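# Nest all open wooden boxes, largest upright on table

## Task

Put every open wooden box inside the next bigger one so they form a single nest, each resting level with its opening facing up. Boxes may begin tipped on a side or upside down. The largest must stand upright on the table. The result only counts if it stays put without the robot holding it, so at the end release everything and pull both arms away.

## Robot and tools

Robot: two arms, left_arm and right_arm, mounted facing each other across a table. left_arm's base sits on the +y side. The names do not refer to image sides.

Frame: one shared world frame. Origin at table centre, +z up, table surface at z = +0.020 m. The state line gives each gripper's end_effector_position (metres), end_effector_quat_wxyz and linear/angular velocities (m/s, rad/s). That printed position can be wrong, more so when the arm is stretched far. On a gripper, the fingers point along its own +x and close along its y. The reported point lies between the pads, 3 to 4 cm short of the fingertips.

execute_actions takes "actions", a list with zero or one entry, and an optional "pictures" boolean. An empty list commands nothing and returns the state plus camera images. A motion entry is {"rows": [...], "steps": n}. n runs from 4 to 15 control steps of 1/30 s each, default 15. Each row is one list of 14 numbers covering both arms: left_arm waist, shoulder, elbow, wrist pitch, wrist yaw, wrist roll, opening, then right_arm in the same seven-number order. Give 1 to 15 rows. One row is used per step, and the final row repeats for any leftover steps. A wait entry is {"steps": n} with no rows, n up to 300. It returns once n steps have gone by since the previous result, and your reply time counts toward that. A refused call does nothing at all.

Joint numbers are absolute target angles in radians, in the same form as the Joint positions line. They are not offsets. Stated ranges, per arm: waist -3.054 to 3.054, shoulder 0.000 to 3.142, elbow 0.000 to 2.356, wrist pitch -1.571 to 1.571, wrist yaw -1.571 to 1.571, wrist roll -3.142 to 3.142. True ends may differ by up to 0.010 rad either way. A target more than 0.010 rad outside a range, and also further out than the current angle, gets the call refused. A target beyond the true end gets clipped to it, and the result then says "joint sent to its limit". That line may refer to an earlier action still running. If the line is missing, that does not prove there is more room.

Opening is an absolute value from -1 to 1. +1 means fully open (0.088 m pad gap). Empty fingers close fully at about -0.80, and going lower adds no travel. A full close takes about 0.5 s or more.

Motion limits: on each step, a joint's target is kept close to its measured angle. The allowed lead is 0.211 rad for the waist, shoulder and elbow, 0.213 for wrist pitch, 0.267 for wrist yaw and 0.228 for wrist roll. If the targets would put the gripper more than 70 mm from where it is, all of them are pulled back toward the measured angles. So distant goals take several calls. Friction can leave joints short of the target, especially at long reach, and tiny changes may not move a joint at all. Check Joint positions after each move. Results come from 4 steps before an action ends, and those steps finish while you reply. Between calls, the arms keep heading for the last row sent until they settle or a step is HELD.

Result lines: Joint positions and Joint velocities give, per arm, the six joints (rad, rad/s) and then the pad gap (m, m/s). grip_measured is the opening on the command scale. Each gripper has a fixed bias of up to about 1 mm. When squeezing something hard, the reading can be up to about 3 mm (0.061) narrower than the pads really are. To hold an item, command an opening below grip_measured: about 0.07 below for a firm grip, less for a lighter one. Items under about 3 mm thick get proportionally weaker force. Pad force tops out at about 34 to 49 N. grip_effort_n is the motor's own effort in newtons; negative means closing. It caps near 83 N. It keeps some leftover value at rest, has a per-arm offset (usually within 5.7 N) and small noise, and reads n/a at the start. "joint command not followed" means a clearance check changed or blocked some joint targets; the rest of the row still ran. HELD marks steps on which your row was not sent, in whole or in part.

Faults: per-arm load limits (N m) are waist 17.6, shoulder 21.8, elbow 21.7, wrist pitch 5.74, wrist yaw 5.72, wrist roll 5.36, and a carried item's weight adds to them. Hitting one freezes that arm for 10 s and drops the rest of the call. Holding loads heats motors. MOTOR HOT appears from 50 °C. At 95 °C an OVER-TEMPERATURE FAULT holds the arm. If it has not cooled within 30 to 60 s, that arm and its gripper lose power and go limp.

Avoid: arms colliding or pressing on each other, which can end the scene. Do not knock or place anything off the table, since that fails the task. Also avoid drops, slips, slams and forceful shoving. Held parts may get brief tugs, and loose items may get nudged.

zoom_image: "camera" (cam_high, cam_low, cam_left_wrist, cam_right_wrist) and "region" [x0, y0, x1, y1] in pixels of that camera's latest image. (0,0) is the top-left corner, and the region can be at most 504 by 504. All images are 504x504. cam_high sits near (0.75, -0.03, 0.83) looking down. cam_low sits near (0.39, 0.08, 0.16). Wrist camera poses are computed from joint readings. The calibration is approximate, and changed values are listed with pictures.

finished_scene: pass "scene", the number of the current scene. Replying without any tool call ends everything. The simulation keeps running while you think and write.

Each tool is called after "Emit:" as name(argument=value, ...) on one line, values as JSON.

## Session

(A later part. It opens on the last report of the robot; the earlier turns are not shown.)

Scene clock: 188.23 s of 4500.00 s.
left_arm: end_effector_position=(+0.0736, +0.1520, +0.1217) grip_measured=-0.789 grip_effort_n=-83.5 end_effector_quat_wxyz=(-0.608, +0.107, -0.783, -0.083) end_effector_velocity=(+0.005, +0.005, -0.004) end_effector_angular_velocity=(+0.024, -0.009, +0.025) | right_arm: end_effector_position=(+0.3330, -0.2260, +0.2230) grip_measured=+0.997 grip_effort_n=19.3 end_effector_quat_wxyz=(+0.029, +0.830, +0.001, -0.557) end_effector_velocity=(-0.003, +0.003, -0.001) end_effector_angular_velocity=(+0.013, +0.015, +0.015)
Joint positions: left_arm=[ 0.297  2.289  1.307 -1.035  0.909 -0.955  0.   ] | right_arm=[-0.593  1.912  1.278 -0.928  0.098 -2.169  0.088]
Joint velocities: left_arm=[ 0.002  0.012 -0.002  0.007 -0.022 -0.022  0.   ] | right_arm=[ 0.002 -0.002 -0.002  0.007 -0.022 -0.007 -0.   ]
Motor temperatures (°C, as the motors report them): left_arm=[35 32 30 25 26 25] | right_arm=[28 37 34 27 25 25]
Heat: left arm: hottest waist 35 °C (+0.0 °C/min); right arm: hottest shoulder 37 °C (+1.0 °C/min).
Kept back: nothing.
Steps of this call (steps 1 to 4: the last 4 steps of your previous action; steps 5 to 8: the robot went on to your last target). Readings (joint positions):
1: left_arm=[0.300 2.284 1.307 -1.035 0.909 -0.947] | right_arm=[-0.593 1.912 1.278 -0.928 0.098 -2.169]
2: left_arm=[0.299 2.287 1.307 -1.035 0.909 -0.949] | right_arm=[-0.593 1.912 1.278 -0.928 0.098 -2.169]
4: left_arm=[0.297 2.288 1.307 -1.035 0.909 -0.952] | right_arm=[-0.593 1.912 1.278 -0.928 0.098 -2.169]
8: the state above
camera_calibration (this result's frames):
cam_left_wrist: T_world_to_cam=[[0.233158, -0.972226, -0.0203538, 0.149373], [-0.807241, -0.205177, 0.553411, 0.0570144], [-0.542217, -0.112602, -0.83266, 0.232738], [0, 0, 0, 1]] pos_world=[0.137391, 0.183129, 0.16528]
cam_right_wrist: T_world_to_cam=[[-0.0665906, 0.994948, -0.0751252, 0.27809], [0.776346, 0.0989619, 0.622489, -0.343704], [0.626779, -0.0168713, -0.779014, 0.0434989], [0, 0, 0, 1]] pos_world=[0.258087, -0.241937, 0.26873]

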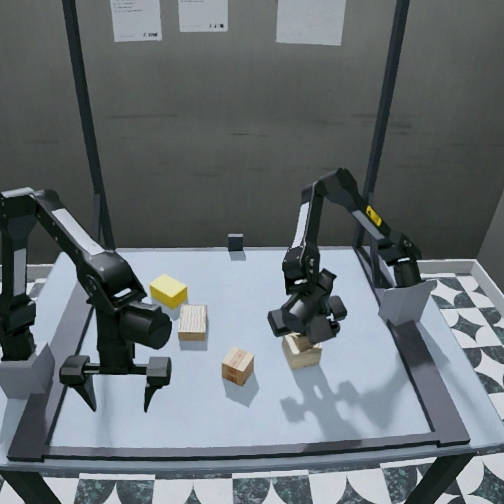

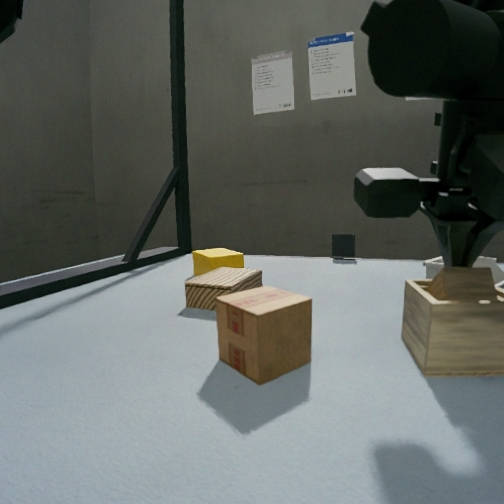

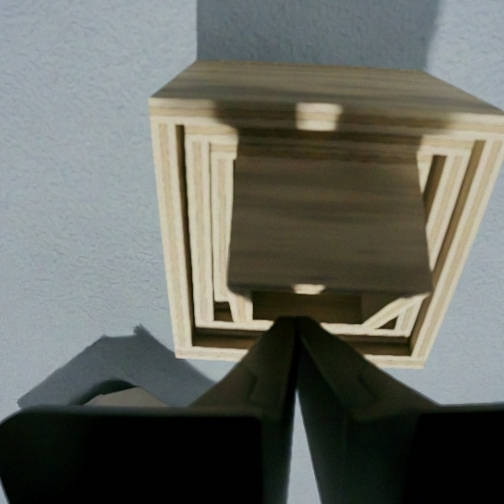

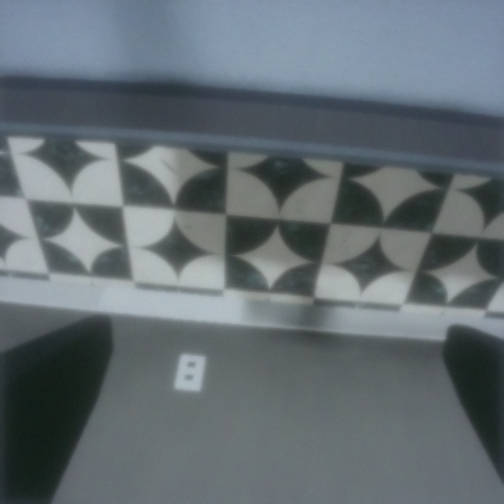

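Emit:
execute_actions(actions=[{"rows":[[0.292,2.31,1.328,-1.034,0.912,-0.96,-0.9,-0.593,1.912,1.278,-0.928,0.098,-2.169,1],[0.292,2.31,1.328,-1.034,0.912,-0.96,-0.9,-0.593,1.912,1.278,-0.928,0.098,-2.169,1],[0.292,2.31,1.328,-1.034,0.912,-0.96,-0.9,-0.593,1.912,1.278,-0.928,0.098,-2.169,1],[0.292,2.31,1.328,-1.034,0.912,-0.96,-0.9,-0.593,1.912,1.278,-0.928,0.098,-2.169,1],[0.284,2.33,1.336,-1.034,0.912,-0.97,-0.9,-0.593,1.912,1.278,-0.928,0.098,-2.169,1],[0.276,2.347,1.343,-1.034,0.912,-0.98,-0.9,-0.593,1.912,1.278,-0.928,0.098,-2.169,1]],"steps":15}])

Emit:
execute_actions(actions=[{"steps":8}], pictures=true)

Scene clock: 188.90 s of 4500.00 s.
left_arm: end_effector_position=(+0.0781, +0.1493, +0.1144) grip_measured=-0.789 grip_effort_n=-83.5 end_effector_quat_wxyz=(-0.604, +0.108, -0.784, -0.094) end_effector_velocity=(-0.013, +0.005, -0.031) end_effector_angular_velocity=(+0.085, +0.077, +0.041) | right_arm: end_effector_position=(+0.3330, -0.2260, +0.2230) grip_measured=+0.997 grip_effort_n=19.3 end_effector_quat_wxyz=(+0.029, +0.830, +0.001, -0.557) end_effector_velocity=(+0.001, -0.002, +0.002) end_effector_angular_velocity=(-0.013, -0.004, +0.016)
Joint positions: left_arm=[ 0.286  2.326  1.335 -1.035  0.91  -0.973  0.   ] | right_arm=[-0.593  1.912  1.278 -0.928  0.098 -2.169  0.088]
Joint velocities: left_arm=[-0.071  0.071  0.007 -0.022  0.022 -0.037 -0.   ] | right_arm=[-0.002 -0.002  0.002 -0.007  0.007 -0.022 -0.   ]
Motor temperatures (°C, as the motors report them): left_arm=[35 32 30 25 26 25] | right_arm=[28 37 34 27 25 25]
Heat: left arm: hottest waist 35 °C (+0.0 °C/min); right arm: hottest shoulder 37 °C (+1.0 °C/min).
Steps of this call (steps 1 to 9: the robot went on to your last target; steps 10 to 20: the first 11 steps of this action). Readings (joint positions):
10: left_arm=[0.297 2.290 1.307 -1.035 0.909 -0.957] | right_arm=[-0.593 1.912 1.278 -0.928 0.098 -2.169]
11: left_arm=[0.297 2.292 1.310 -1.035 0.909 -0.957] | right_arm=[-0.593 1.912 1.278 -0.928 0.098 -2.169]
13: left_arm=[0.295 2.296 1.315 -1.035 0.909 -0.957] | right_arm=[-0.593 1.912 1.278 -0.928 0.098 -2.169]
17: left_arm=[0.289 2.315 1.330 -1.035 0.909 -0.968] | right_arm=[-0.593 1.912 1.278 -0.928 0.098 -2.169]
20: the state above

Scene clock: 189.17 s of 4500.00 s.
left_arm: end_effector_position=(+0.0769, +0.1491, +0.1115) grip_measured=-0.789 grip_effort_n=-83.5 end_effector_quat_wxyz=(-0.603, +0.106, -0.785, -0.098) end_effector_velocity=(-0.001, +0.000, +0.000) end_effector_angular_velocity=(+0.014, -0.002, +0.020) | right_arm: end_effector_position=(+0.3330, -0.2260, +0.2230) grip_measured=+0.997 grip_effort_n=19.3 end_effector_quat_wxyz=(+0.029, +0.830, +0.001, -0.557) end_effector_velocity=(-0.000, -0.006, +0.002) end_effector_angular_velocity=(-0.024, +0.003, +0.008)
Joint positions: left_arm=[ 0.279  2.332  1.337 -1.035  0.912 -0.976  0.   ] | right_arm=[-0.593  1.912  1.278 -0.928  0.098 -2.169  0.088]
Joint velocities: left_arm=[-0.002 -0.002  0.002 -0.007 -0.007 -0.022 -0.   ] | right_arm=[-0.007 -0.007 -0.002 -0.022  0.007 -0.022 -0.   ]
Motor temperatures (°C, as the motors report them): left_arm=[35 32 30 25 26 25] | right_arm=[28 37 34 27 25 25]
Heat: left arm: hottest waist 35 °C (+0.0 °C/min); right arm: hottest shoulder 37 °C (+1.0 °C/min).
Kept back: nothing.
Steps of this call (steps 1 to 4: the last 4 steps of your previous action; steps 5 to 8: the robot went on to your last target). Readings (joint positions):
1: left_arm=[0.284 2.328 1.335 -1.035 0.910 -0.974] | right_arm=[-0.593 1.912 1.278 -0.928 0.098 -2.169]
2: left_arm=[0.281 2.331 1.335 -1.035 0.912 -0.975] | right_arm=[-0.593 1.912 1.278 -0.928 0.098 -2.169]
4: left_arm=[0.279 2.332 1.337 -1.035 0.912 -0.975] | right_arm=[-0.593 1.912 1.278 -0.928 0.098 -2.169]
8: the state above
camera_calibration (this result's frames):
cam_left_wrist: T_world_to_cam=[[0.247399, -0.967857, -0.0452402, 0.146554], [-0.796139, -0.229674, 0.559832, 0.0668238], [-0.552228, -0.102485, -0.82737, 0.224494], [0, 0, 0, 1]] pos_world=[0.140915, 0.180198, 0.154959]
cam_right_wrist: T_world_to_cam=[[-0.0665906, 0.994948, -0.0751252, 0.27809], [0.776346, 0.0989619, 0.622489, -0.343704], [0.626779, -0.0168713, -0.779014, 0.0434989], [0, 0, 0, 1]] pos_world=[0.258087, -0.241937, 0.26873]

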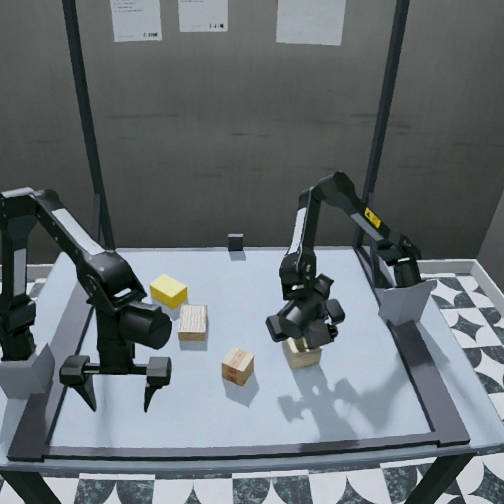

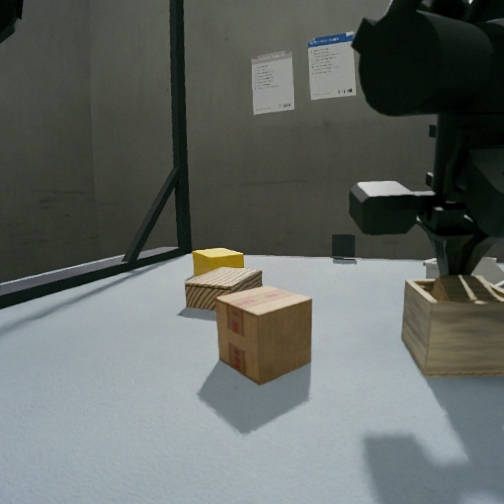

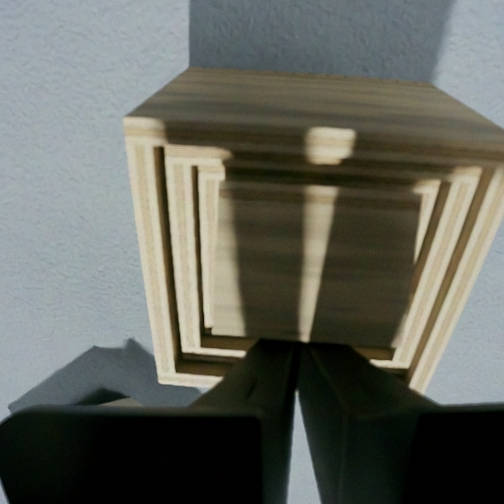

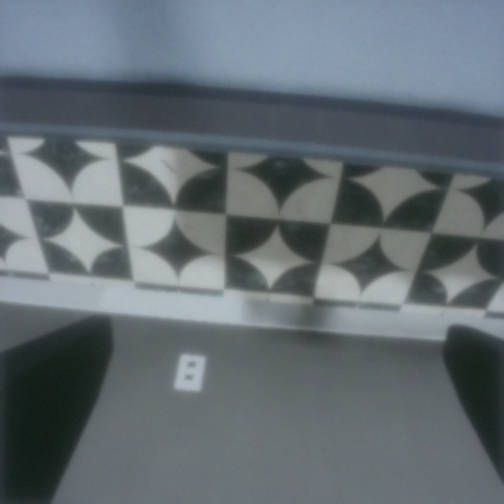

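Emit:
zoom_image(camera="cam_low", region=[384,220,504,340])

Emit:
zoom_image(camera="cam_high", region=[250,300,370,400])

Region (384, 220, 504, 340) of cam_low's 504x504 image, scaled by 4.200, with more detail than that image has.

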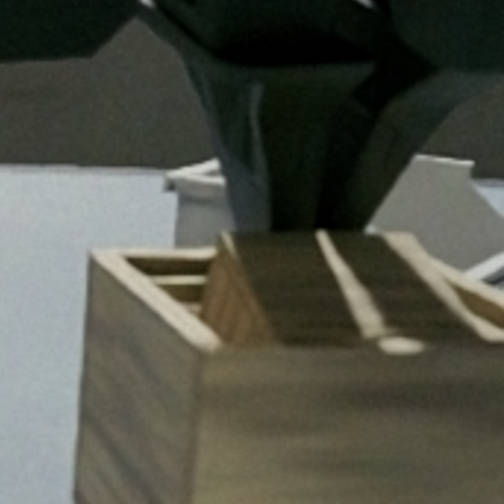

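Region (250, 300, 370, 400) of cam_high's 504x504 image, scaled by 4.200, with more detail than that image has.

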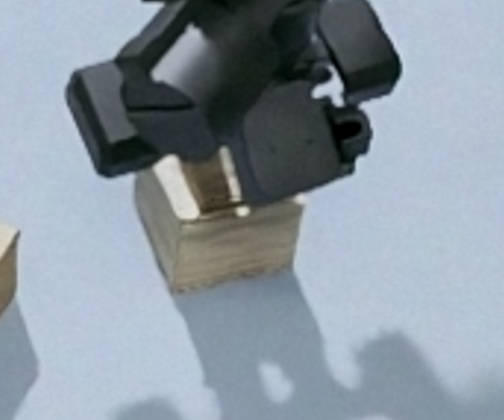

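Emit:
execute_actions(actions=[{"rows":[[0.29,2.345,1.35,-1.034,0.912,-0.965,-0.9,-0.593,1.912,1.278,-0.928,0.098,-2.169,1],[0.29,2.345,1.35,-1.034,0.912,-0.965,-0.9,-0.593,1.912,1.278,-0.928,0.098,-2.169,1],[0.297,2.357,1.358,-1.034,0.912,-0.96,-0.9,-0.593,1.912,1.278,-0.928,0.098,-2.169,1],[0.297,2.357,1.358,-1.034,0.912,-0.96,-0.9,-0.593,1.912,1.278,-0.928,0.098,-2.169,1],[0.305,2.368,1.366,-1.034,0.912,-0.95,-0.9,-0.593,1.912,1.278,-0.928,0.098,-2.169,1],[0.305,2.368,1.366,-1.034,0.912,-0.95,-0.9,-0.593,1.912,1.278,-0.928,0.098,-2.169,1],[0.314,2.38,1.374,-1.034,0.912,-0.943,-0.9,-0.593,1.912,1.278,-0.928,0.098,-2.169,1]],"steps":15}])

Emit:
execute_actions(actions=[{"steps":8}], pictures=true)

Scene clock: 189.97 s of 4500.00 s.
left_arm: end_effector_position=(+0.0890, +0.1490, +0.1130) grip_measured=-0.789 grip_effort_n=-83.5 end_effector_quat_wxyz=(-0.603, +0.110, -0.785, -0.090) end_effector_velocity=(+0.026, +0.011, +0.004) end_effector_angular_velocity=(-0.018, +0.002, +0.060) | right_arm: end_effector_position=(+0.3330, -0.2260, +0.2230) grip_measured=+0.997 grip_effort_n=19.3 end_effector_quat_wxyz=(+0.029, +0.830, +0.001, -0.557) end_effector_velocity=(+0.000, -0.003, +0.000) end_effector_angular_velocity=(-0.012, -0.002, +0.001)
Joint positions: left_arm=[ 0.303  2.363  1.362 -1.035  0.912 -0.951  0.   ] | right_arm=[-0.593  1.912  1.278 -0.928  0.098 -2.169  0.088]
Joint velocities: left_arm=[ 0.071  0.061  0.022 -0.007 -0.007  0.022 -0.   ] | right_arm=[-0.002 -0.002 -0.002 -0.007  0.007 -0.007 -0.   ]
Motor temperatures (°C, as the motors report them): left_arm=[35 32 30 25 26 25] | right_arm=[28 37 34 27 25 25]
Heat: left arm: hottest waist 35 °C (+0.0 °C/min); right arm: hottest shoulder 37 °C (+1.0 °C/min).
Steps of this call (steps 1 to 13: the robot went on to your last target; steps 14 to 24: the first 11 steps of this action). Readings (joint positions):
14: left_arm=[0.279 2.333 1.338 -1.035 0.912 -0.977] | right_arm=[-0.593 1.912 1.278 -0.928 0.098 -2.169]
15: left_arm=[0.279 2.333 1.339 -1.035 0.912 -0.976] | right_arm=[-0.593 1.912 1.278 -0.928 0.098 -2.169]
17: left_arm=[0.281 2.336 1.342 -1.035 0.912 -0.972] | right_arm=[-0.593 1.912 1.278 -0.928 0.098 -2.169]
21: left_arm=[0.292 2.353 1.356 -1.035 0.912 -0.957] | right_arm=[-0.593 1.912 1.278 -0.928 0.098 -2.169]
24: the state above

Scene clock: 190.23 s of 4500.00 s.
left_arm: end_effector_position=(+0.0909, +0.1491, +0.1134) grip_measured=-0.789 grip_effort_n=-83.5 end_effector_quat_wxyz=(-0.603, +0.111, -0.785, -0.088) end_effector_velocity=(-0.000, +0.001, -0.001) end_effector_angular_velocity=(+0.009, -0.001, -0.005) | right_arm: end_effector_position=(+0.3330, -0.2260, +0.2230) grip_measured=+0.997 grip_effort_n=19.8 end_effector_quat_wxyz=(+0.029, +0.830, +0.001, -0.557) end_effector_velocity=(+0.002, +0.001, +0.004) end_effector_angular_velocity=(+0.003, -0.014, +0.021)
Joint positions: left_arm=[ 0.307  2.368  1.366 -1.035  0.912 -0.947  0.   ] | right_arm=[-0.593  1.912  1.278 -0.928  0.098 -2.169  0.088]
Joint velocities: left_arm=[-0.002  0.002  0.002 -0.007 -0.007  0.007 -0.   ] | right_arm=[-0.002 -0.007  0.002  0.007  0.007 -0.022 -0.   ]
Motor temperatures (°C, as the motors report them): left_arm=[35 32 30 25 26 25] | right_arm=[28 37 34 27 25 25]
Heat: left arm: hottest waist 35 °C (+0.0 °C/min); right arm: hottest shoulder 37 °C (+1.0 °C/min).
Kept back: nothing.
Steps of this call (steps 1 to 4: the last 4 steps of your previous action; steps 5 to 8: the robot went on to your last target). Readings (joint positions):
1: left_arm=[0.305 2.365 1.363 -1.035 0.912 -0.950] | right_arm=[-0.593 1.912 1.278 -0.928 0.098 -2.169]
2: left_arm=[0.307 2.367 1.364 -1.035 0.912 -0.949] | right_arm=[-0.593 1.912 1.278 -0.928 0.098 -2.169]
4: left_arm=[0.307 2.368 1.364 -1.035 0.912 -0.948] | right_arm=[-0.593 1.912 1.278 -0.928 0.098 -2.169]
8: the state above
camera_calibration (this result's frames):
cam_left_wrist: T_world_to_cam=[[0.24502, -0.969227, -0.0237458, 0.141196], [-0.799253, -0.215793, 0.560918, 0.0749905], [-0.548781, -0.118457, -0.827531, 0.235832], [0, 0, 0, 1]] pos_world=[0.154761, 0.180969, 0.156448]
cam_right_wrist: T_world_to_cam=[[-0.0665906, 0.994948, -0.0751252, 0.27809], [0.776346, 0.0989619, 0.622489, -0.343704], [0.626779, -0.0168713, -0.779014, 0.0434989], [0, 0, 0, 1]] pos_world=[0.258087, -0.241937, 0.26873]

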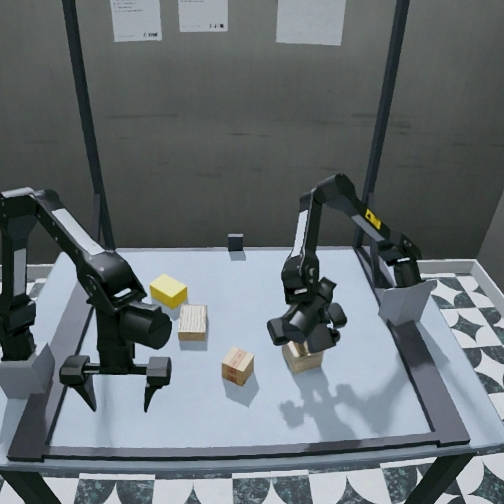

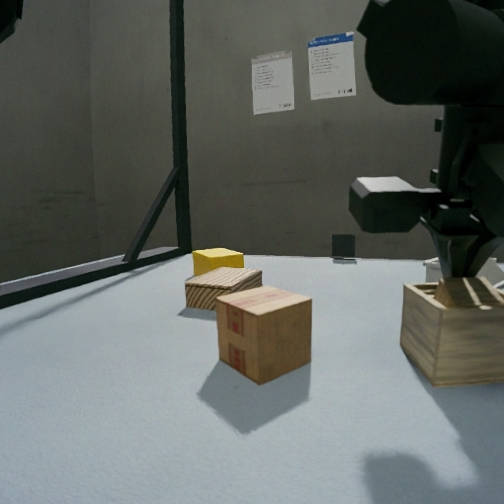

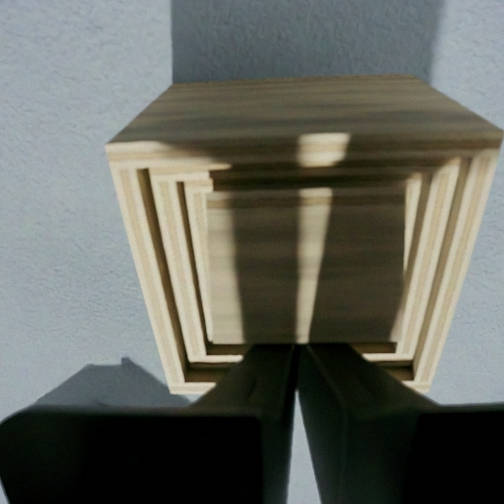

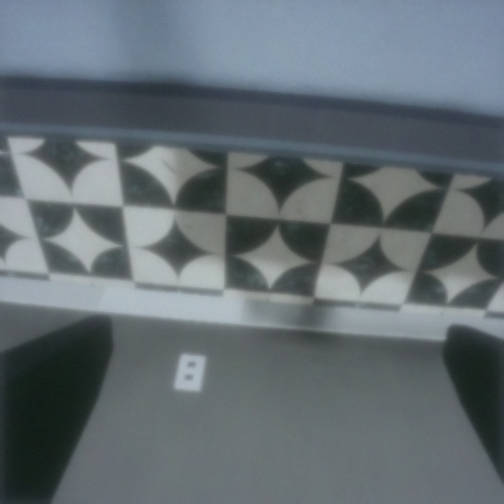

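Emit:
execute_actions(actions=[{"rows":[[0.302,2.36,1.36,-1.035,0.912,-0.95,-0.6,-0.593,1.912,1.278,-0.928,0.098,-2.169,1],[0.302,2.36,1.36,-1.035,0.912,-0.95,-0.5,-0.593,1.912,1.278,-0.928,0.098,-2.169,1],[0.302,2.36,1.36,-1.035,0.912,-0.95,-0.4,-0.593,1.912,1.278,-0.928,0.098,-2.169,1],[0.302,2.36,1.36,-1.035,0.912,-0.95,-0.3,-0.593,1.912,1.278,-0.928,0.098,-2.169,1]],"steps":15}])

Emit:
execute_actions(actions=[{"steps":8}], pictures=true)

Scene clock: 190.77 s of 4500.00 s.
left_arm: end_effector_position=(+0.0897, +0.1488, +0.1123) grip_measured=-0.350 grip_effort_n=16.0 end_effector_quat_wxyz=(-0.603, +0.109, -0.785, -0.088) end_effector_velocity=(-0.004, +0.000, +0.001) end_effector_angular_velocity=(+0.005, +0.010, +0.025) | right_arm: end_effector_position=(+0.3330, -0.2260, +0.2230) grip_measured=+0.997 grip_effort_n=19.3 end_effector_quat_wxyz=(+0.029, +0.830, +0.001, -0.557) end_effector_velocity=(-0.000, +0.001, +0.002) end_effector_angular_velocity=(+0.017, -0.000, -0.005)
Joint positions: left_arm=[ 0.303  2.368  1.366 -1.035  0.912 -0.947  0.022] | right_arm=[-0.593  1.912  1.278 -0.928  0.098 -2.169  0.088]
Joint velocities: left_arm=[-0.002 -0.007 -0.007 -0.007  0.007 -0.022  0.018] | right_arm=[-0.002 -0.007 -0.002  0.007 -0.007  0.007 -0.   ]
Motor temperatures (°C, as the motors report them): left_arm=[35 32 30 25 26 25] | right_arm=[28 37 34 27 25 25]
Heat: left arm: hottest waist 35 °C (+0.0 °C/min); right arm: hottest shoulder 37 °C (+1.0 °C/min).
Steps of this call (steps 1 to 5: the robot went on to your last target; steps 6 to 16: the first 11 steps of this action). Readings (joint positions):
6: left_arm=[0.307 2.368 1.366 -1.035 0.912 -0.946] | right_arm=[-0.593 1.912 1.278 -0.928 0.098 -2.169]
7: left_arm=[0.307 2.368 1.366 -1.035 0.912 -0.946] | right_arm=[-0.593 1.912 1.278 -0.928 0.098 -2.169]
9: left_arm=[0.306 2.368 1.366 -1.035 0.912 -0.946] | right_arm=[-0.593 1.912 1.278 -0.928 0.098 -2.169]
13: left_arm=[0.303 2.368 1.366 -1.035 0.912 -0.946] | right_arm=[-0.593 1.912 1.278 -0.928 0.098 -2.169]
16: the state above

Scene clock: 191.03 s of 4500.00 s.
left_arm: end_effector_position=(+0.0895, +0.1492, +0.1122) grip_measured=-0.309 grip_effort_n=16.5 end_effector_quat_wxyz=(-0.603, +0.109, -0.785, -0.089) end_effector_velocity=(-0.001, +0.002, -0.000) end_effector_angular_velocity=(+0.009, -0.001, -0.005) | right_arm: end_effector_position=(+0.3330, -0.2260, +0.2230) grip_measured=+0.997 grip_effort_n=19.3 end_effector_quat_wxyz=(+0.029, +0.830, +0.001, -0.557) end_effector_velocity=(+0.001, +0.003, -0.001) end_effector_angular_velocity=(+0.024, +0.010, +0.008)
Joint positions: left_arm=[ 0.303  2.368  1.364 -1.036  0.912 -0.947  0.024] | right_arm=[-0.593  1.912  1.278 -0.928  0.098 -2.169  0.088]
Joint velocities: left_arm=[-0.002 -0.002 -0.002 -0.007 -0.007  0.007  0.002] | right_arm=[-0.007 -0.002 -0.007  0.022 -0.022 -0.007 -0.   ]
Motor temperatures (°C, as the motors report them): left_arm=[35 32 30 25 26 25] | right_arm=[28 37 34 27 25 25]
Heat: left arm: hottest waist 35 °C (+0.0 °C/min); right arm: hottest shoulder 37 °C (+1.0 °C/min).
Kept back: nothing.
Steps of this call (steps 1 to 4: the last 4 steps of your previous action; steps 5 to 8: the robot went on to your last target). Readings (joint positions):
1: left_arm=[0.303 2.368 1.365 -1.035 0.912 -0.947] | right_arm=[-0.593 1.912 1.278 -0.928 0.098 -2.169]
2: left_arm=[0.303 2.368 1.365 -1.035 0.912 -0.947] | right_arm=[-0.593 1.912 1.278 -0.928 0.098 -2.169]
4: left_arm=[0.303 2.368 1.365 -1.035 0.912 -0.947] | right_arm=[-0.593 1.912 1.278 -0.928 0.098 -2.169]
8: the state above
camera_calibration (this result's frames):
cam_left_wrist: T_world_to_cam=[[0.242901, -0.969652, -0.0278397, 0.1423], [-0.798403, -0.216138, 0.561994, 0.0744839], [-0.550956, -0.114281, -0.826673, 0.233549], [0, 0, 0, 1]] pos_world=[0.153578, 0.18077, 0.155171]
cam_right_wrist: T_world_to_cam=[[-0.0665906, 0.994948, -0.0751252, 0.27809], [0.776346, 0.0989619, 0.622489, -0.343704], [0.626779, -0.0168713, -0.779014, 0.0434989], [0, 0, 0, 1]] pos_world=[0.258087, -0.241937, 0.26873]

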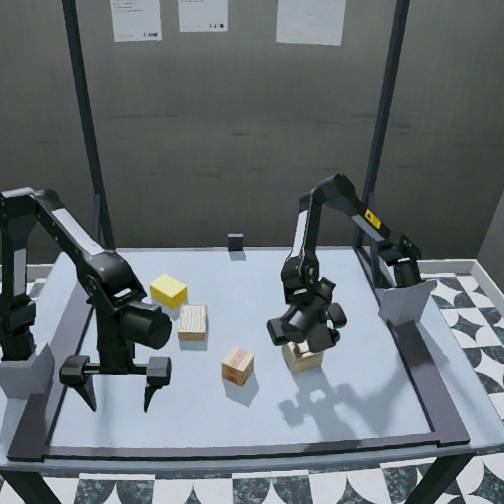

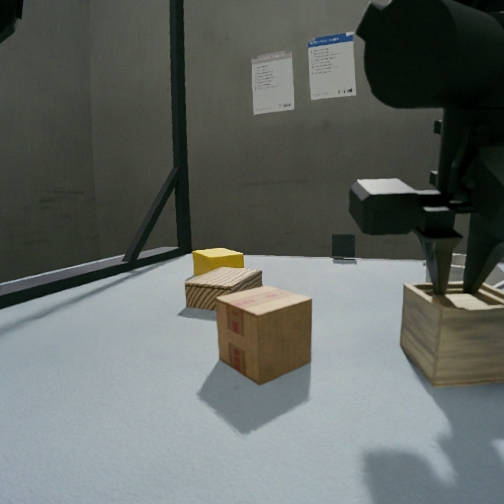

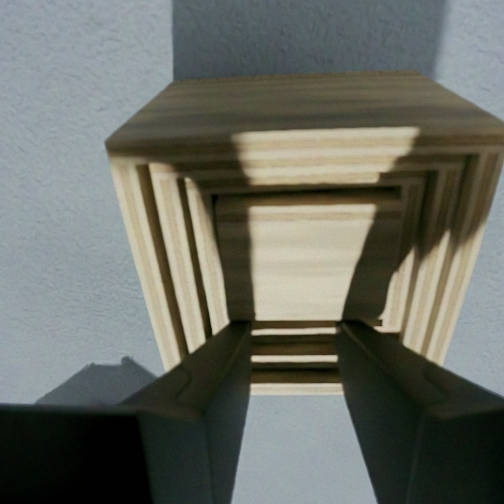

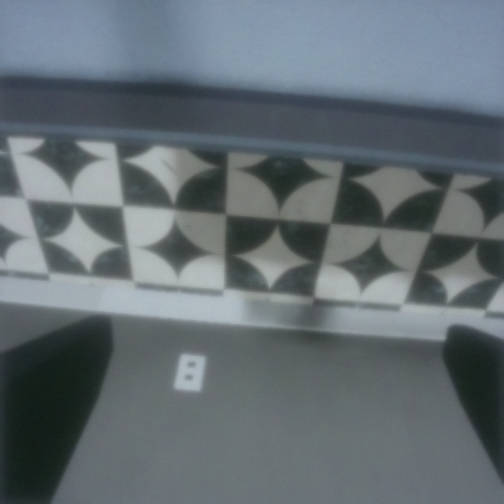

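Emit:
execute_actions(actions=[{"rows":[[0.36,2.28,1.35,-1.035,0.912,-0.90,-0.9,-0.593,1.912,1.278,-0.928,0.098,-2.169,1],[0.36,2.28,1.35,-1.035,0.912,-0.90,-0.9,-0.593,1.912,1.278,-0.928,0.098,-2.169,1],[0.36,2.28,1.35,-1.035,0.912,-0.90,-0.9,-0.593,1.912,1.278,-0.928,0.098,-2.169,1],[0.36,2.28,1.35,-1.035,0.912,-0.90,-0.9,-0.593,1.912,1.278,-0.928,0.098,-2.169,1],[0.36,2.28,1.35,-1.035,0.912,-0.90,-0.9,-0.593,1.912,1.278,-0.928,0.098,-2.169,1],[0.40,2.12,1.28,-1.07,0.90,-0.88,-0.9,-0.593,1.912,1.278,-0.928,0.098,-2.169,1]],"steps":15}])

Emit:
execute_actions(actions=[{"steps":15}], pictures=true)

Emit:
zoom_image(camera="cam_left_wrist", region=[100,30,400,330])

Emit:
zoom_image(camera="cam_high", region=[250,300,370,400])

Scene clock: 191.70 s of 4500.00 s.
left_arm: end_effector_position=(+0.0757, +0.1449, +0.1723) grip_measured=-0.789 grip_effort_n=-83.5 end_effector_quat_wxyz=(-0.635, +0.125, -0.762, -0.014) end_effector_velocity=(-0.044, -0.041, +0.141) end_effector_angular_velocity=(-0.308, -0.310, -0.223) | right_arm: end_effector_position=(+0.3330, -0.2260, +0.2230) grip_measured=+0.997 grip_effort_n=18.8 end_effector_quat_wxyz=(+0.029, +0.830, +0.001, -0.557) end_effector_velocity=(-0.002, -0.001, -0.002) end_effector_angular_velocity=(+0.001, +0.012, -0.020)
Joint positions: left_arm=[ 0.389  2.163  1.303 -1.061  0.907 -0.89   0.   ] | right_arm=[-0.593  1.912  1.278 -0.928  0.098 -2.169  0.088]
Joint velocities: left_arm=[ 0.125 -0.496 -0.037 -0.007 -0.007  0.037 -0.   ] | right_arm=[ 0.002  0.002 -0.002 -0.007 -0.007  0.022 -0.   ]
Motor temperatures (°C, as the motors report them): left_arm=[36 32 30 25 26 25] | right_arm=[28 37 34 27 25 25]
Heat: left arm: hottest waist 36 °C (+1.0 °C/min); right arm: hottest shoulder 37 °C (+1.0 °C/min).
Steps of this call (steps 1 to 9: the robot went on to your last target; steps 10 to 20: the first 11 steps of this action). Readings (joint positions):
10: left_arm=[0.304 2.363 1.363 -1.035 0.912 -0.944] | right_arm=[-0.593 1.912 1.278 -0.928 0.098 -2.169]
11: left_arm=[0.309 2.354 1.359 -1.035 0.912 -0.935] | right_arm=[-0.593 1.912 1.278 -0.928 0.098 -2.169]
13: left_arm=[0.328 2.332 1.355 -1.035 0.912 -0.922] | right_arm=[-0.593 1.912 1.278 -0.928 0.098 -2.169]
17: left_arm=[0.367 2.238 1.318 -1.056 0.907 -0.900] | right_arm=[-0.593 1.912 1.278 -0.928 0.098 -2.169]
20: the state above

Scene clock: 192.20 s of 4500.00 s.
left_arm: end_effector_position=(+0.0708, +0.1475, +0.1771) grip_measured=-0.789 grip_effort_n=-83.5 end_effector_quat_wxyz=(-0.637, +0.124, -0.760, -0.011) end_effector_velocity=(-0.000, +0.002, +0.000) end_effector_angular_velocity=(+0.009, +0.000, +0.013) | right_arm: end_effector_position=(+0.3330, -0.2260, +0.2230) grip_measured=+0.997 grip_effort_n=19.3 end_effector_quat_wxyz=(+0.029, +0.830, +0.001, -0.557) end_effector_velocity=(-0.003, +0.001, +0.000) end_effector_angular_velocity=(+0.001, +0.021, +0.021)
Joint positions: left_arm=[ 0.395  2.134  1.286 -1.068  0.903 -0.883  0.   ] | right_arm=[-0.593  1.912  1.278 -0.928  0.098 -2.169  0.088]
Joint velocities: left_arm=[ 0.002 -0.002 -0.002 -0.007 -0.007 -0.007 -0.   ] | right_arm=[-0.002 -0.002  0.002 -0.007 -0.022 -0.022 -0.   ]
Motor temperatures (°C, as the motors report them): left_arm=[36 32 30 25 26 25] | right_arm=[28 37 34 27 25 25]
Heat: left arm: hottest waist 36 °C (+1.0 °C/min); right arm: hottest shoulder 37 °C (+1.0 °C/min).
Kept back: nothing.
Steps of this call (steps 1 to 4: the last 4 steps of your previous action; steps 5 to 15: the robot went on to your last target). Readings (joint positions):
1: left_arm=[0.392 2.149 1.302 -1.061 0.907 -0.888] | right_arm=[-0.593 1.912 1.278 -0.928 0.098 -2.169]
2: left_arm=[0.394 2.141 1.300 -1.063 0.907 -0.887] | right_arm=[-0.593 1.912 1.278 -0.928 0.098 -2.169]
4: left_arm=[0.395 2.135 1.295 -1.066 0.906 -0.885] | right_arm=[-0.593 1.912 1.278 -0.928 0.098 -2.169]
8: left_arm=[0.395 2.135 1.286 -1.068 0.903 -0.884] | right_arm=[-0.593 1.912 1.278 -0.928 0.098 -2.169]
15: the state above
camera_calibration (this result's frames):
cam_left_wrist: T_world_to_cam=[[0.168069, -0.978453, 0.119928, 0.127461], [-0.864699, -0.0879141, 0.494537, 0.0203662], [-0.473338, -0.186818, -0.860843, 0.287925], [0, 0, 0, 1]] pos_world=[0.132474, 0.180294, 0.2225]
cam_right_wrist: T_world_to_cam=[[-0.0665906, 0.994948, -0.0751252, 0.27809], [0.776346, 0.0989619, 0.622489, -0.343704], [0.626779, -0.0168713, -0.779014, 0.0434989], [0, 0, 0, 1]] pos_world=[0.258087, -0.241937, 0.26873]

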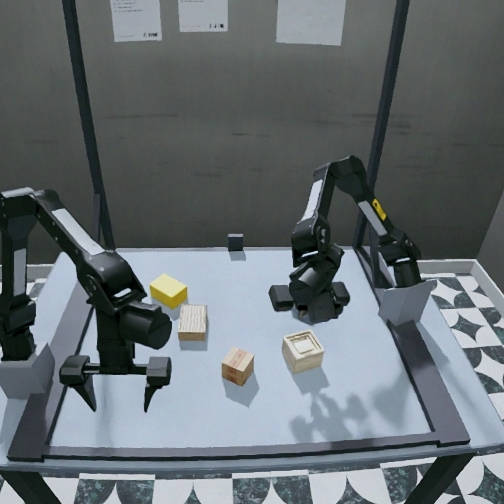

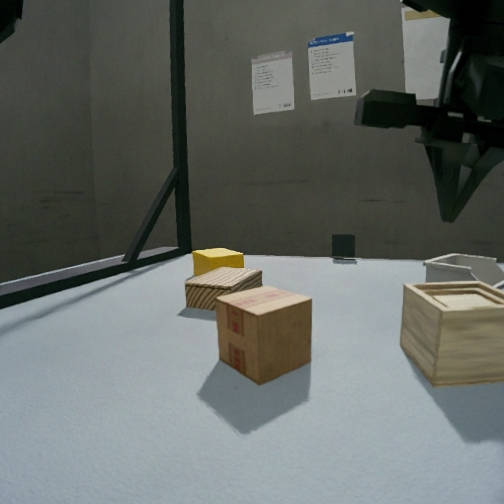

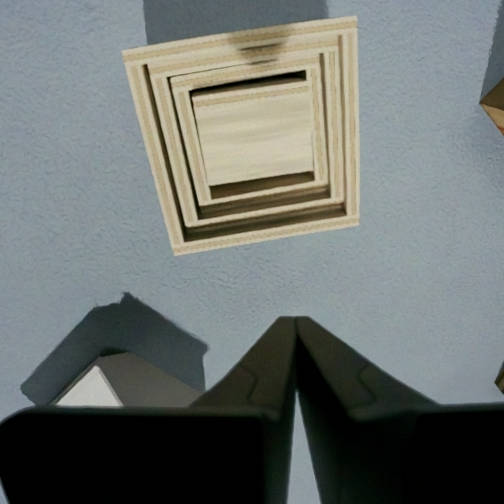

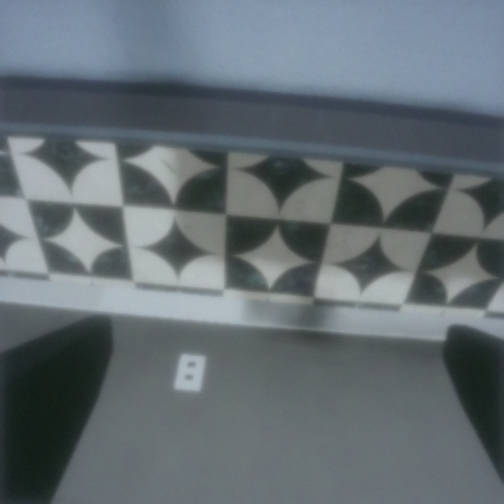

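Region (100, 30, 400, 330) of cam_left_wrist's 504x504 image, scaled by 1.680, with more detail than that image has.

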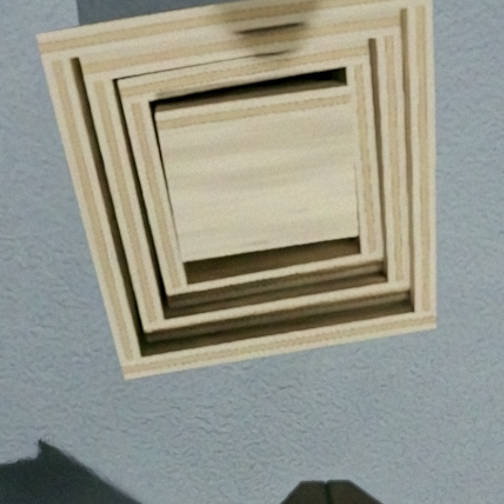

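Region (250, 300, 370, 400) of cam_high's 504x504 image, scaled by 4.200, with more detail than that image has.

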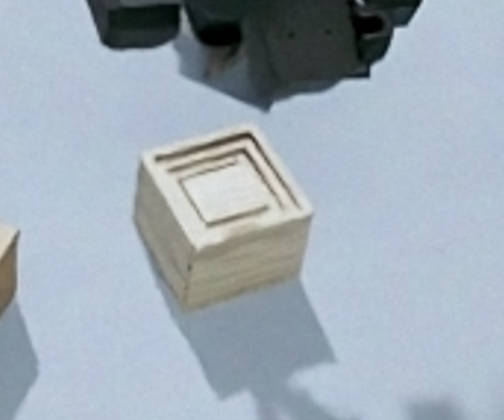

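Emit:
execute_actions(actions=[{"rows":[[0.395,2.0,1.2,-0.3,0.903,-0.883,1,-0.593,1.912,1.278,-0.928,0.098,-2.169,1]],"steps":15}])

Emit:
execute_actions(actions=[{"steps":20}], pictures=true)

Scene clock: 193.43 s of 4500.00 s.
left_arm: end_effector_position=(+0.0969, +0.0961, +0.2063) grip_measured=+0.417 grip_effort_n=15.1 end_effector_quat_wxyz=(-0.721, +0.083, -0.655, +0.211) end_effector_velocity=(+0.097, -0.147, +0.064) end_effector_angular_velocity=(-0.620, -0.739, -0.741) | right_arm: end_effector_position=(+0.3330, -0.2260, +0.2230) grip_measured=+0.997 grip_effort_n=19.8 end_effector_quat_wxyz=(+0.029, +0.830, +0.001, -0.557) end_effector_velocity=(-0.004, +0.000, -0.001) end_effector_angular_velocity=(+0.007, +0.022, -0.002)
Joint positions: left_arm=[ 0.395  2.015  1.212 -0.587  0.901 -0.883  0.059] | right_arm=[-0.593  1.912  1.278 -0.928  0.098 -2.169  0.088]
Joint velocities: left_arm=[-0.002 -0.002 -0.066  1.297 -0.007 -0.022  0.175] | right_arm=[ 0.002 -0.002 -0.002 -0.007 -0.022  0.007 -0.   ]
Motor temperatures (°C, as the motors report them): left_arm=[36 32 30 25 26 25] | right_arm=[28 37 34 27 25 25]
Heat: left arm: hottest waist 36 °C (+1.0 °C/min); right arm: hottest shoulder 37 °C (+1.0 °C/min).
Steps of this call (steps 1 to 15: the robot went on to your last target; steps 16 to 26: nothing new was sent; steps 27 to 37: the first 11 steps of this action). Readings (joint positions):
27: left_arm=[0.395 2.124 1.277 -1.047 0.903 -0.883] | right_arm=[-0.593 1.912 1.278 -0.928 0.098 -2.169]
28: left_arm=[0.395 2.105 1.256 -0.994 0.901 -0.883] | right_arm=[-0.593 1.912 1.278 -0.928 0.098 -2.169]
30: left_arm=[0.395 2.067 1.229 -0.910 0.901 -0.883] | right_arm=[-0.593 1.912 1.278 -0.928 0.098 -2.169]
34: left_arm=[0.395 2.021 1.218 -0.724 0.901 -0.883] | right_arm=[-0.593 1.912 1.278 -0.928 0.098 -2.169]
37: the state above

Scene clock: 194.10 s of 4500.00 s.
left_arm: end_effector_position=(+0.1127, +0.0609, +0.2277) grip_measured=+1.000 grip_effort_n=15.6 end_effector_quat_wxyz=(+0.745, -0.059, +0.580, -0.325) end_effector_velocity=(+0.002, +0.000, +0.001) end_effector_angular_velocity=(-0.006, +0.001, +0.020) | right_arm: end_effector_position=(+0.3330, -0.2260, +0.2230) grip_measured=+0.997 grip_effort_n=19.3 end_effector_quat_wxyz=(+0.029, +0.830, +0.001, -0.557) end_effector_velocity=(+0.002, -0.003, +0.002) end_effector_angular_velocity=(-0.001, -0.005, -0.016)
Joint positions: left_arm=[ 0.395  2.011  1.206 -0.304  0.901 -0.883  0.088] | right_arm=[-0.593  1.912  1.278 -0.928  0.098 -2.169  0.088]
Joint velocities: left_arm=[ 0.002 -0.002 -0.002  0.007 -0.007 -0.022  0.   ] | right_arm=[-0.007 -0.002  0.002 -0.007  0.007  0.007 -0.   ]
Motor temperatures (°C, as the motors report them): left_arm=[36 32 30 25 26 25] | right_arm=[28 37 34 27 25 25]
Heat: left arm: hottest waist 36 °C (+1.0 °C/min); right arm: hottest shoulder 37 °C (+1.0 °C/min).
Kept back: nothing.
Steps of this call (steps 1 to 4: the last 4 steps of your previous action; steps 5 to 20: the robot went on to your last target). Readings (joint positions):
1: left_arm=[0.395 2.015 1.210 -0.542 0.901 -0.883] | right_arm=[-0.593 1.912 1.278 -0.928 0.098 -2.169]
2: left_arm=[0.395 2.015 1.208 -0.497 0.901 -0.883] | right_arm=[-0.593 1.912 1.278 -0.928 0.098 -2.169]
4: left_arm=[0.395 2.015 1.207 -0.415 0.901 -0.883] | right_arm=[-0.593 1.912 1.278 -0.928 0.098 -2.169]
8: left_arm=[0.395 2.011 1.207 -0.340 0.901 -0.883] | right_arm=[-0.593 1.912 1.278 -0.928 0.098 -2.169]
20: the state above
camera_calibration (this result's frames):
cam_left_wrist: T_world_to_cam=[[-0.439919, -0.788078, 0.430585, 0.0157898], [-0.881412, 0.470739, -0.038949, 0.113332], [-0.171998, -0.396657, -0.901709, 0.323277], [0, 0, 0, 1]] pos_world=[0.162441, 0.0873241, 0.289117]
cam_right_wrist: T_world_to_cam=[[-0.0665906, 0.994948, -0.0751252, 0.27809], [0.776346, 0.0989619, 0.622489, -0.343704], [0.626779, -0.0168713, -0.779014, 0.0434989], [0, 0, 0, 1]] pos_world=[0.258087, -0.241937, 0.26873]

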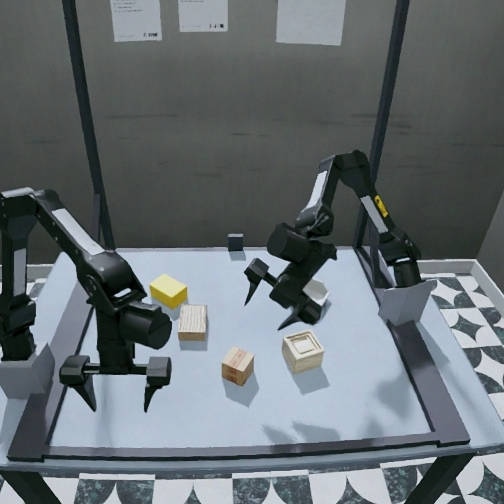

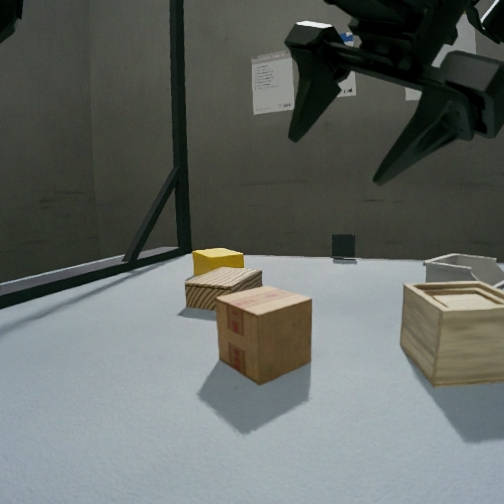

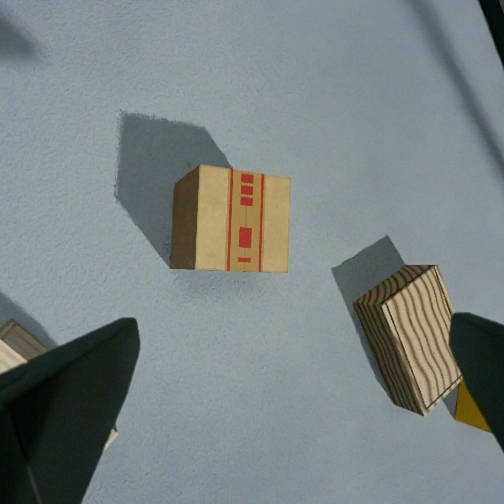

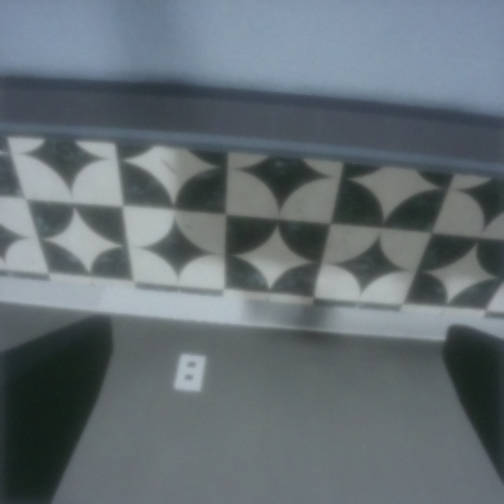

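Emit:
execute_actions(actions=[{"rows":[[0.395,2.011,1.206,0.94,0.52,-0.883,1,-0.593,1.912,1.278,-0.928,0.098,-2.169,1]],"steps":15}])

Emit:
execute_actions(actions=[{"steps":30}], pictures=true)

Scene clock: 195.03 s of 4500.00 s.
left_arm: end_effector_position=(+0.1653, +0.0116, +0.2941) grip_measured=+1.000 grip_effort_n=15.6 end_effector_quat_wxyz=(+0.853, -0.035, +0.321, -0.410) end_effector_velocity=(-0.018, -0.160, +0.208) end_effector_angular_velocity=(-0.708, -0.919, -0.673) | right_arm: end_effector_position=(+0.3330, -0.2260, +0.2230) grip_measured=+0.997 grip_effort_n=19.3 end_effector_quat_wxyz=(+0.029, +0.830, +0.001, -0.557) end_effector_velocity=(+0.003, -0.001, +0.003) end_effector_angular_velocity=(+0.006, -0.012, +0.002)
Joint positions: left_arm=[ 0.392  2.011  1.202  0.18   0.55  -0.883  0.088] | right_arm=[-0.593  1.912  1.278 -0.928  0.098 -2.169  0.088]
Joint velocities: left_arm=[-0.002 -0.007 -0.002  1.326 -0.198 -0.007  0.   ] | right_arm=[-0.007 -0.007 -0.002  0.007  0.007 -0.007 -0.   ]
Motor temperatures (°C, as the motors report them): left_arm=[36 33 30 25 26 25] | right_arm=[28 37 34 27 25 25]
Heat: left arm: hottest waist 36 °C (+1.0 °C/min); right arm: hottest shoulder 37 °C (+1.0 °C/min).
Steps of this call (steps 1 to 15: the robot went on to your last target; steps 16 to 17: nothing new was sent; steps 18 to 28: the first 11 steps of this action). Readings (joint positions):
18: left_arm=[0.394 2.011 1.205 -0.283 0.878 -0.883] | right_arm=[-0.593 1.912 1.278 -0.928 0.098 -2.169]
19: left_arm=[0.391 2.011 1.202 -0.232 0.813 -0.883] | right_arm=[-0.593 1.912 1.278 -0.928 0.098 -2.169]
21: left_arm=[0.390 2.011 1.202 -0.140 0.701 -0.883] | right_arm=[-0.593 1.912 1.278 -0.928 0.098 -2.169]
25: left_arm=[0.392 2.011 1.202 0.045 0.583 -0.883] | right_arm=[-0.593 1.912 1.278 -0.928 0.098 -2.169]
28: the state above

Scene clock: 196.03 s of 4500.00 s.
left_arm: end_effector_position=(+0.1012, -0.0487, +0.4105) grip_measured=+1.000 grip_effort_n=15.1 end_effector_quat_wxyz=(+0.769, -0.034, +0.033, -0.638) end_effector_velocity=(-0.003, -0.002, -0.000) end_effector_angular_velocity=(-0.013, +0.012, -0.011) | right_arm: end_effector_position=(+0.3330, -0.2260, +0.2230) grip_measured=+0.997 grip_effort_n=19.3 end_effector_quat_wxyz=(+0.029, +0.830, +0.001, -0.557) end_effector_velocity=(+0.000, +0.001, +0.000) end_effector_angular_velocity=(+0.008, +0.003, +0.008)
Joint positions: left_arm=[ 0.392  2.011  1.203  0.936  0.525 -0.883  0.088] | right_arm=[-0.593  1.912  1.278 -0.928  0.098 -2.169  0.088]
Joint velocities: left_arm=[-0.007  0.002 -0.002  0.022 -0.007 -0.022  0.   ] | right_arm=[-0.002 -0.002 -0.002  0.007 -0.007 -0.007  0.   ]
Motor temperatures (°C, as the motors report them): left_arm=[36 32 30 25 26 25] | right_arm=[28 37 34 27 25 25]
Heat: left arm: hottest waist 36 °C (+1.0 °C/min); right arm: hottest shoulder 37 °C (+1.0 °C/min).
Kept back: nothing.
Steps of this call (steps 1 to 4: the last 4 steps of your previous action; steps 5 to 30: the robot went on to your last target). Readings (joint positions):
1: left_arm=[0.392 2.011 1.202 0.227 0.544 -0.883] | right_arm=[-0.593 1.912 1.278 -0.928 0.098 -2.169]
2: left_arm=[0.392 2.011 1.202 0.273 0.539 -0.883] | right_arm=[-0.593 1.912 1.278 -0.928 0.098 -2.169]
4: left_arm=[0.392 2.011 1.202 0.364 0.533 -0.883] | right_arm=[-0.593 1.912 1.278 -0.928 0.098 -2.169]
8: left_arm=[0.392 2.011 1.202 0.546 0.527 -0.883] | right_arm=[-0.593 1.912 1.278 -0.928 0.098 -2.169]
30: the state above
camera_calibration (this result's frames):
cam_left_wrist: T_world_to_cam=[[-0.975183, -0.212405, 0.062462, 0.0789338], [-0.129574, 0.318783, -0.938929, 0.447833], [0.179522, -0.923721, -0.338394, 0.150175], [0, 0, 0, 1]] pos_world=[0.108043, 0.0127238, 0.466371]
cam_right_wrist: T_world_to_cam=[[-0.0665906, 0.994948, -0.0751252, 0.27809], [0.776346, 0.0989619, 0.622489, -0.343704], [0.626779, -0.0168713, -0.779014, 0.0434989], [0, 0, 0, 1]] pos_world=[0.258087, -0.241937, 0.26873]

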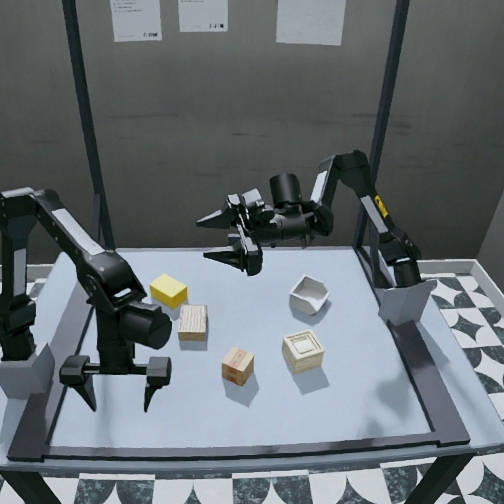

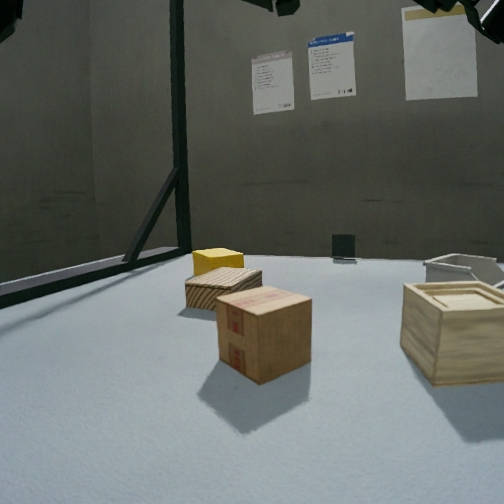

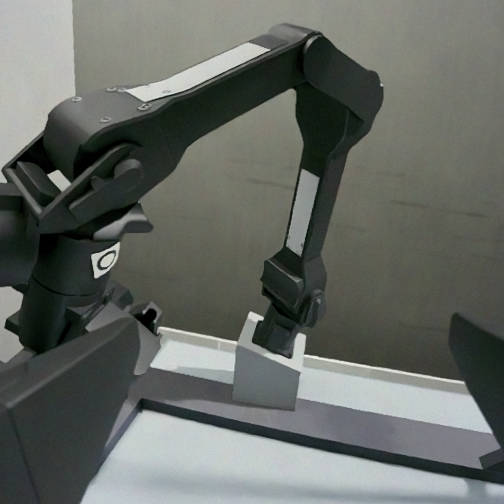

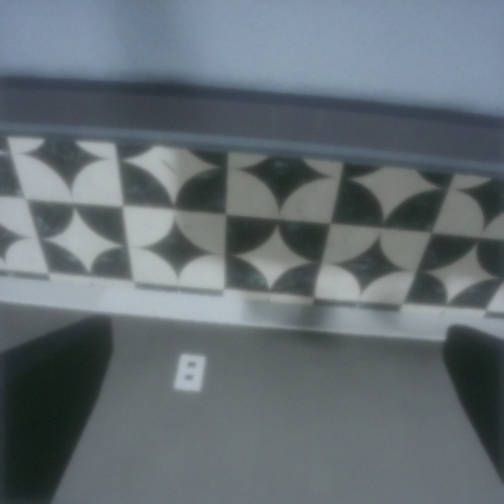

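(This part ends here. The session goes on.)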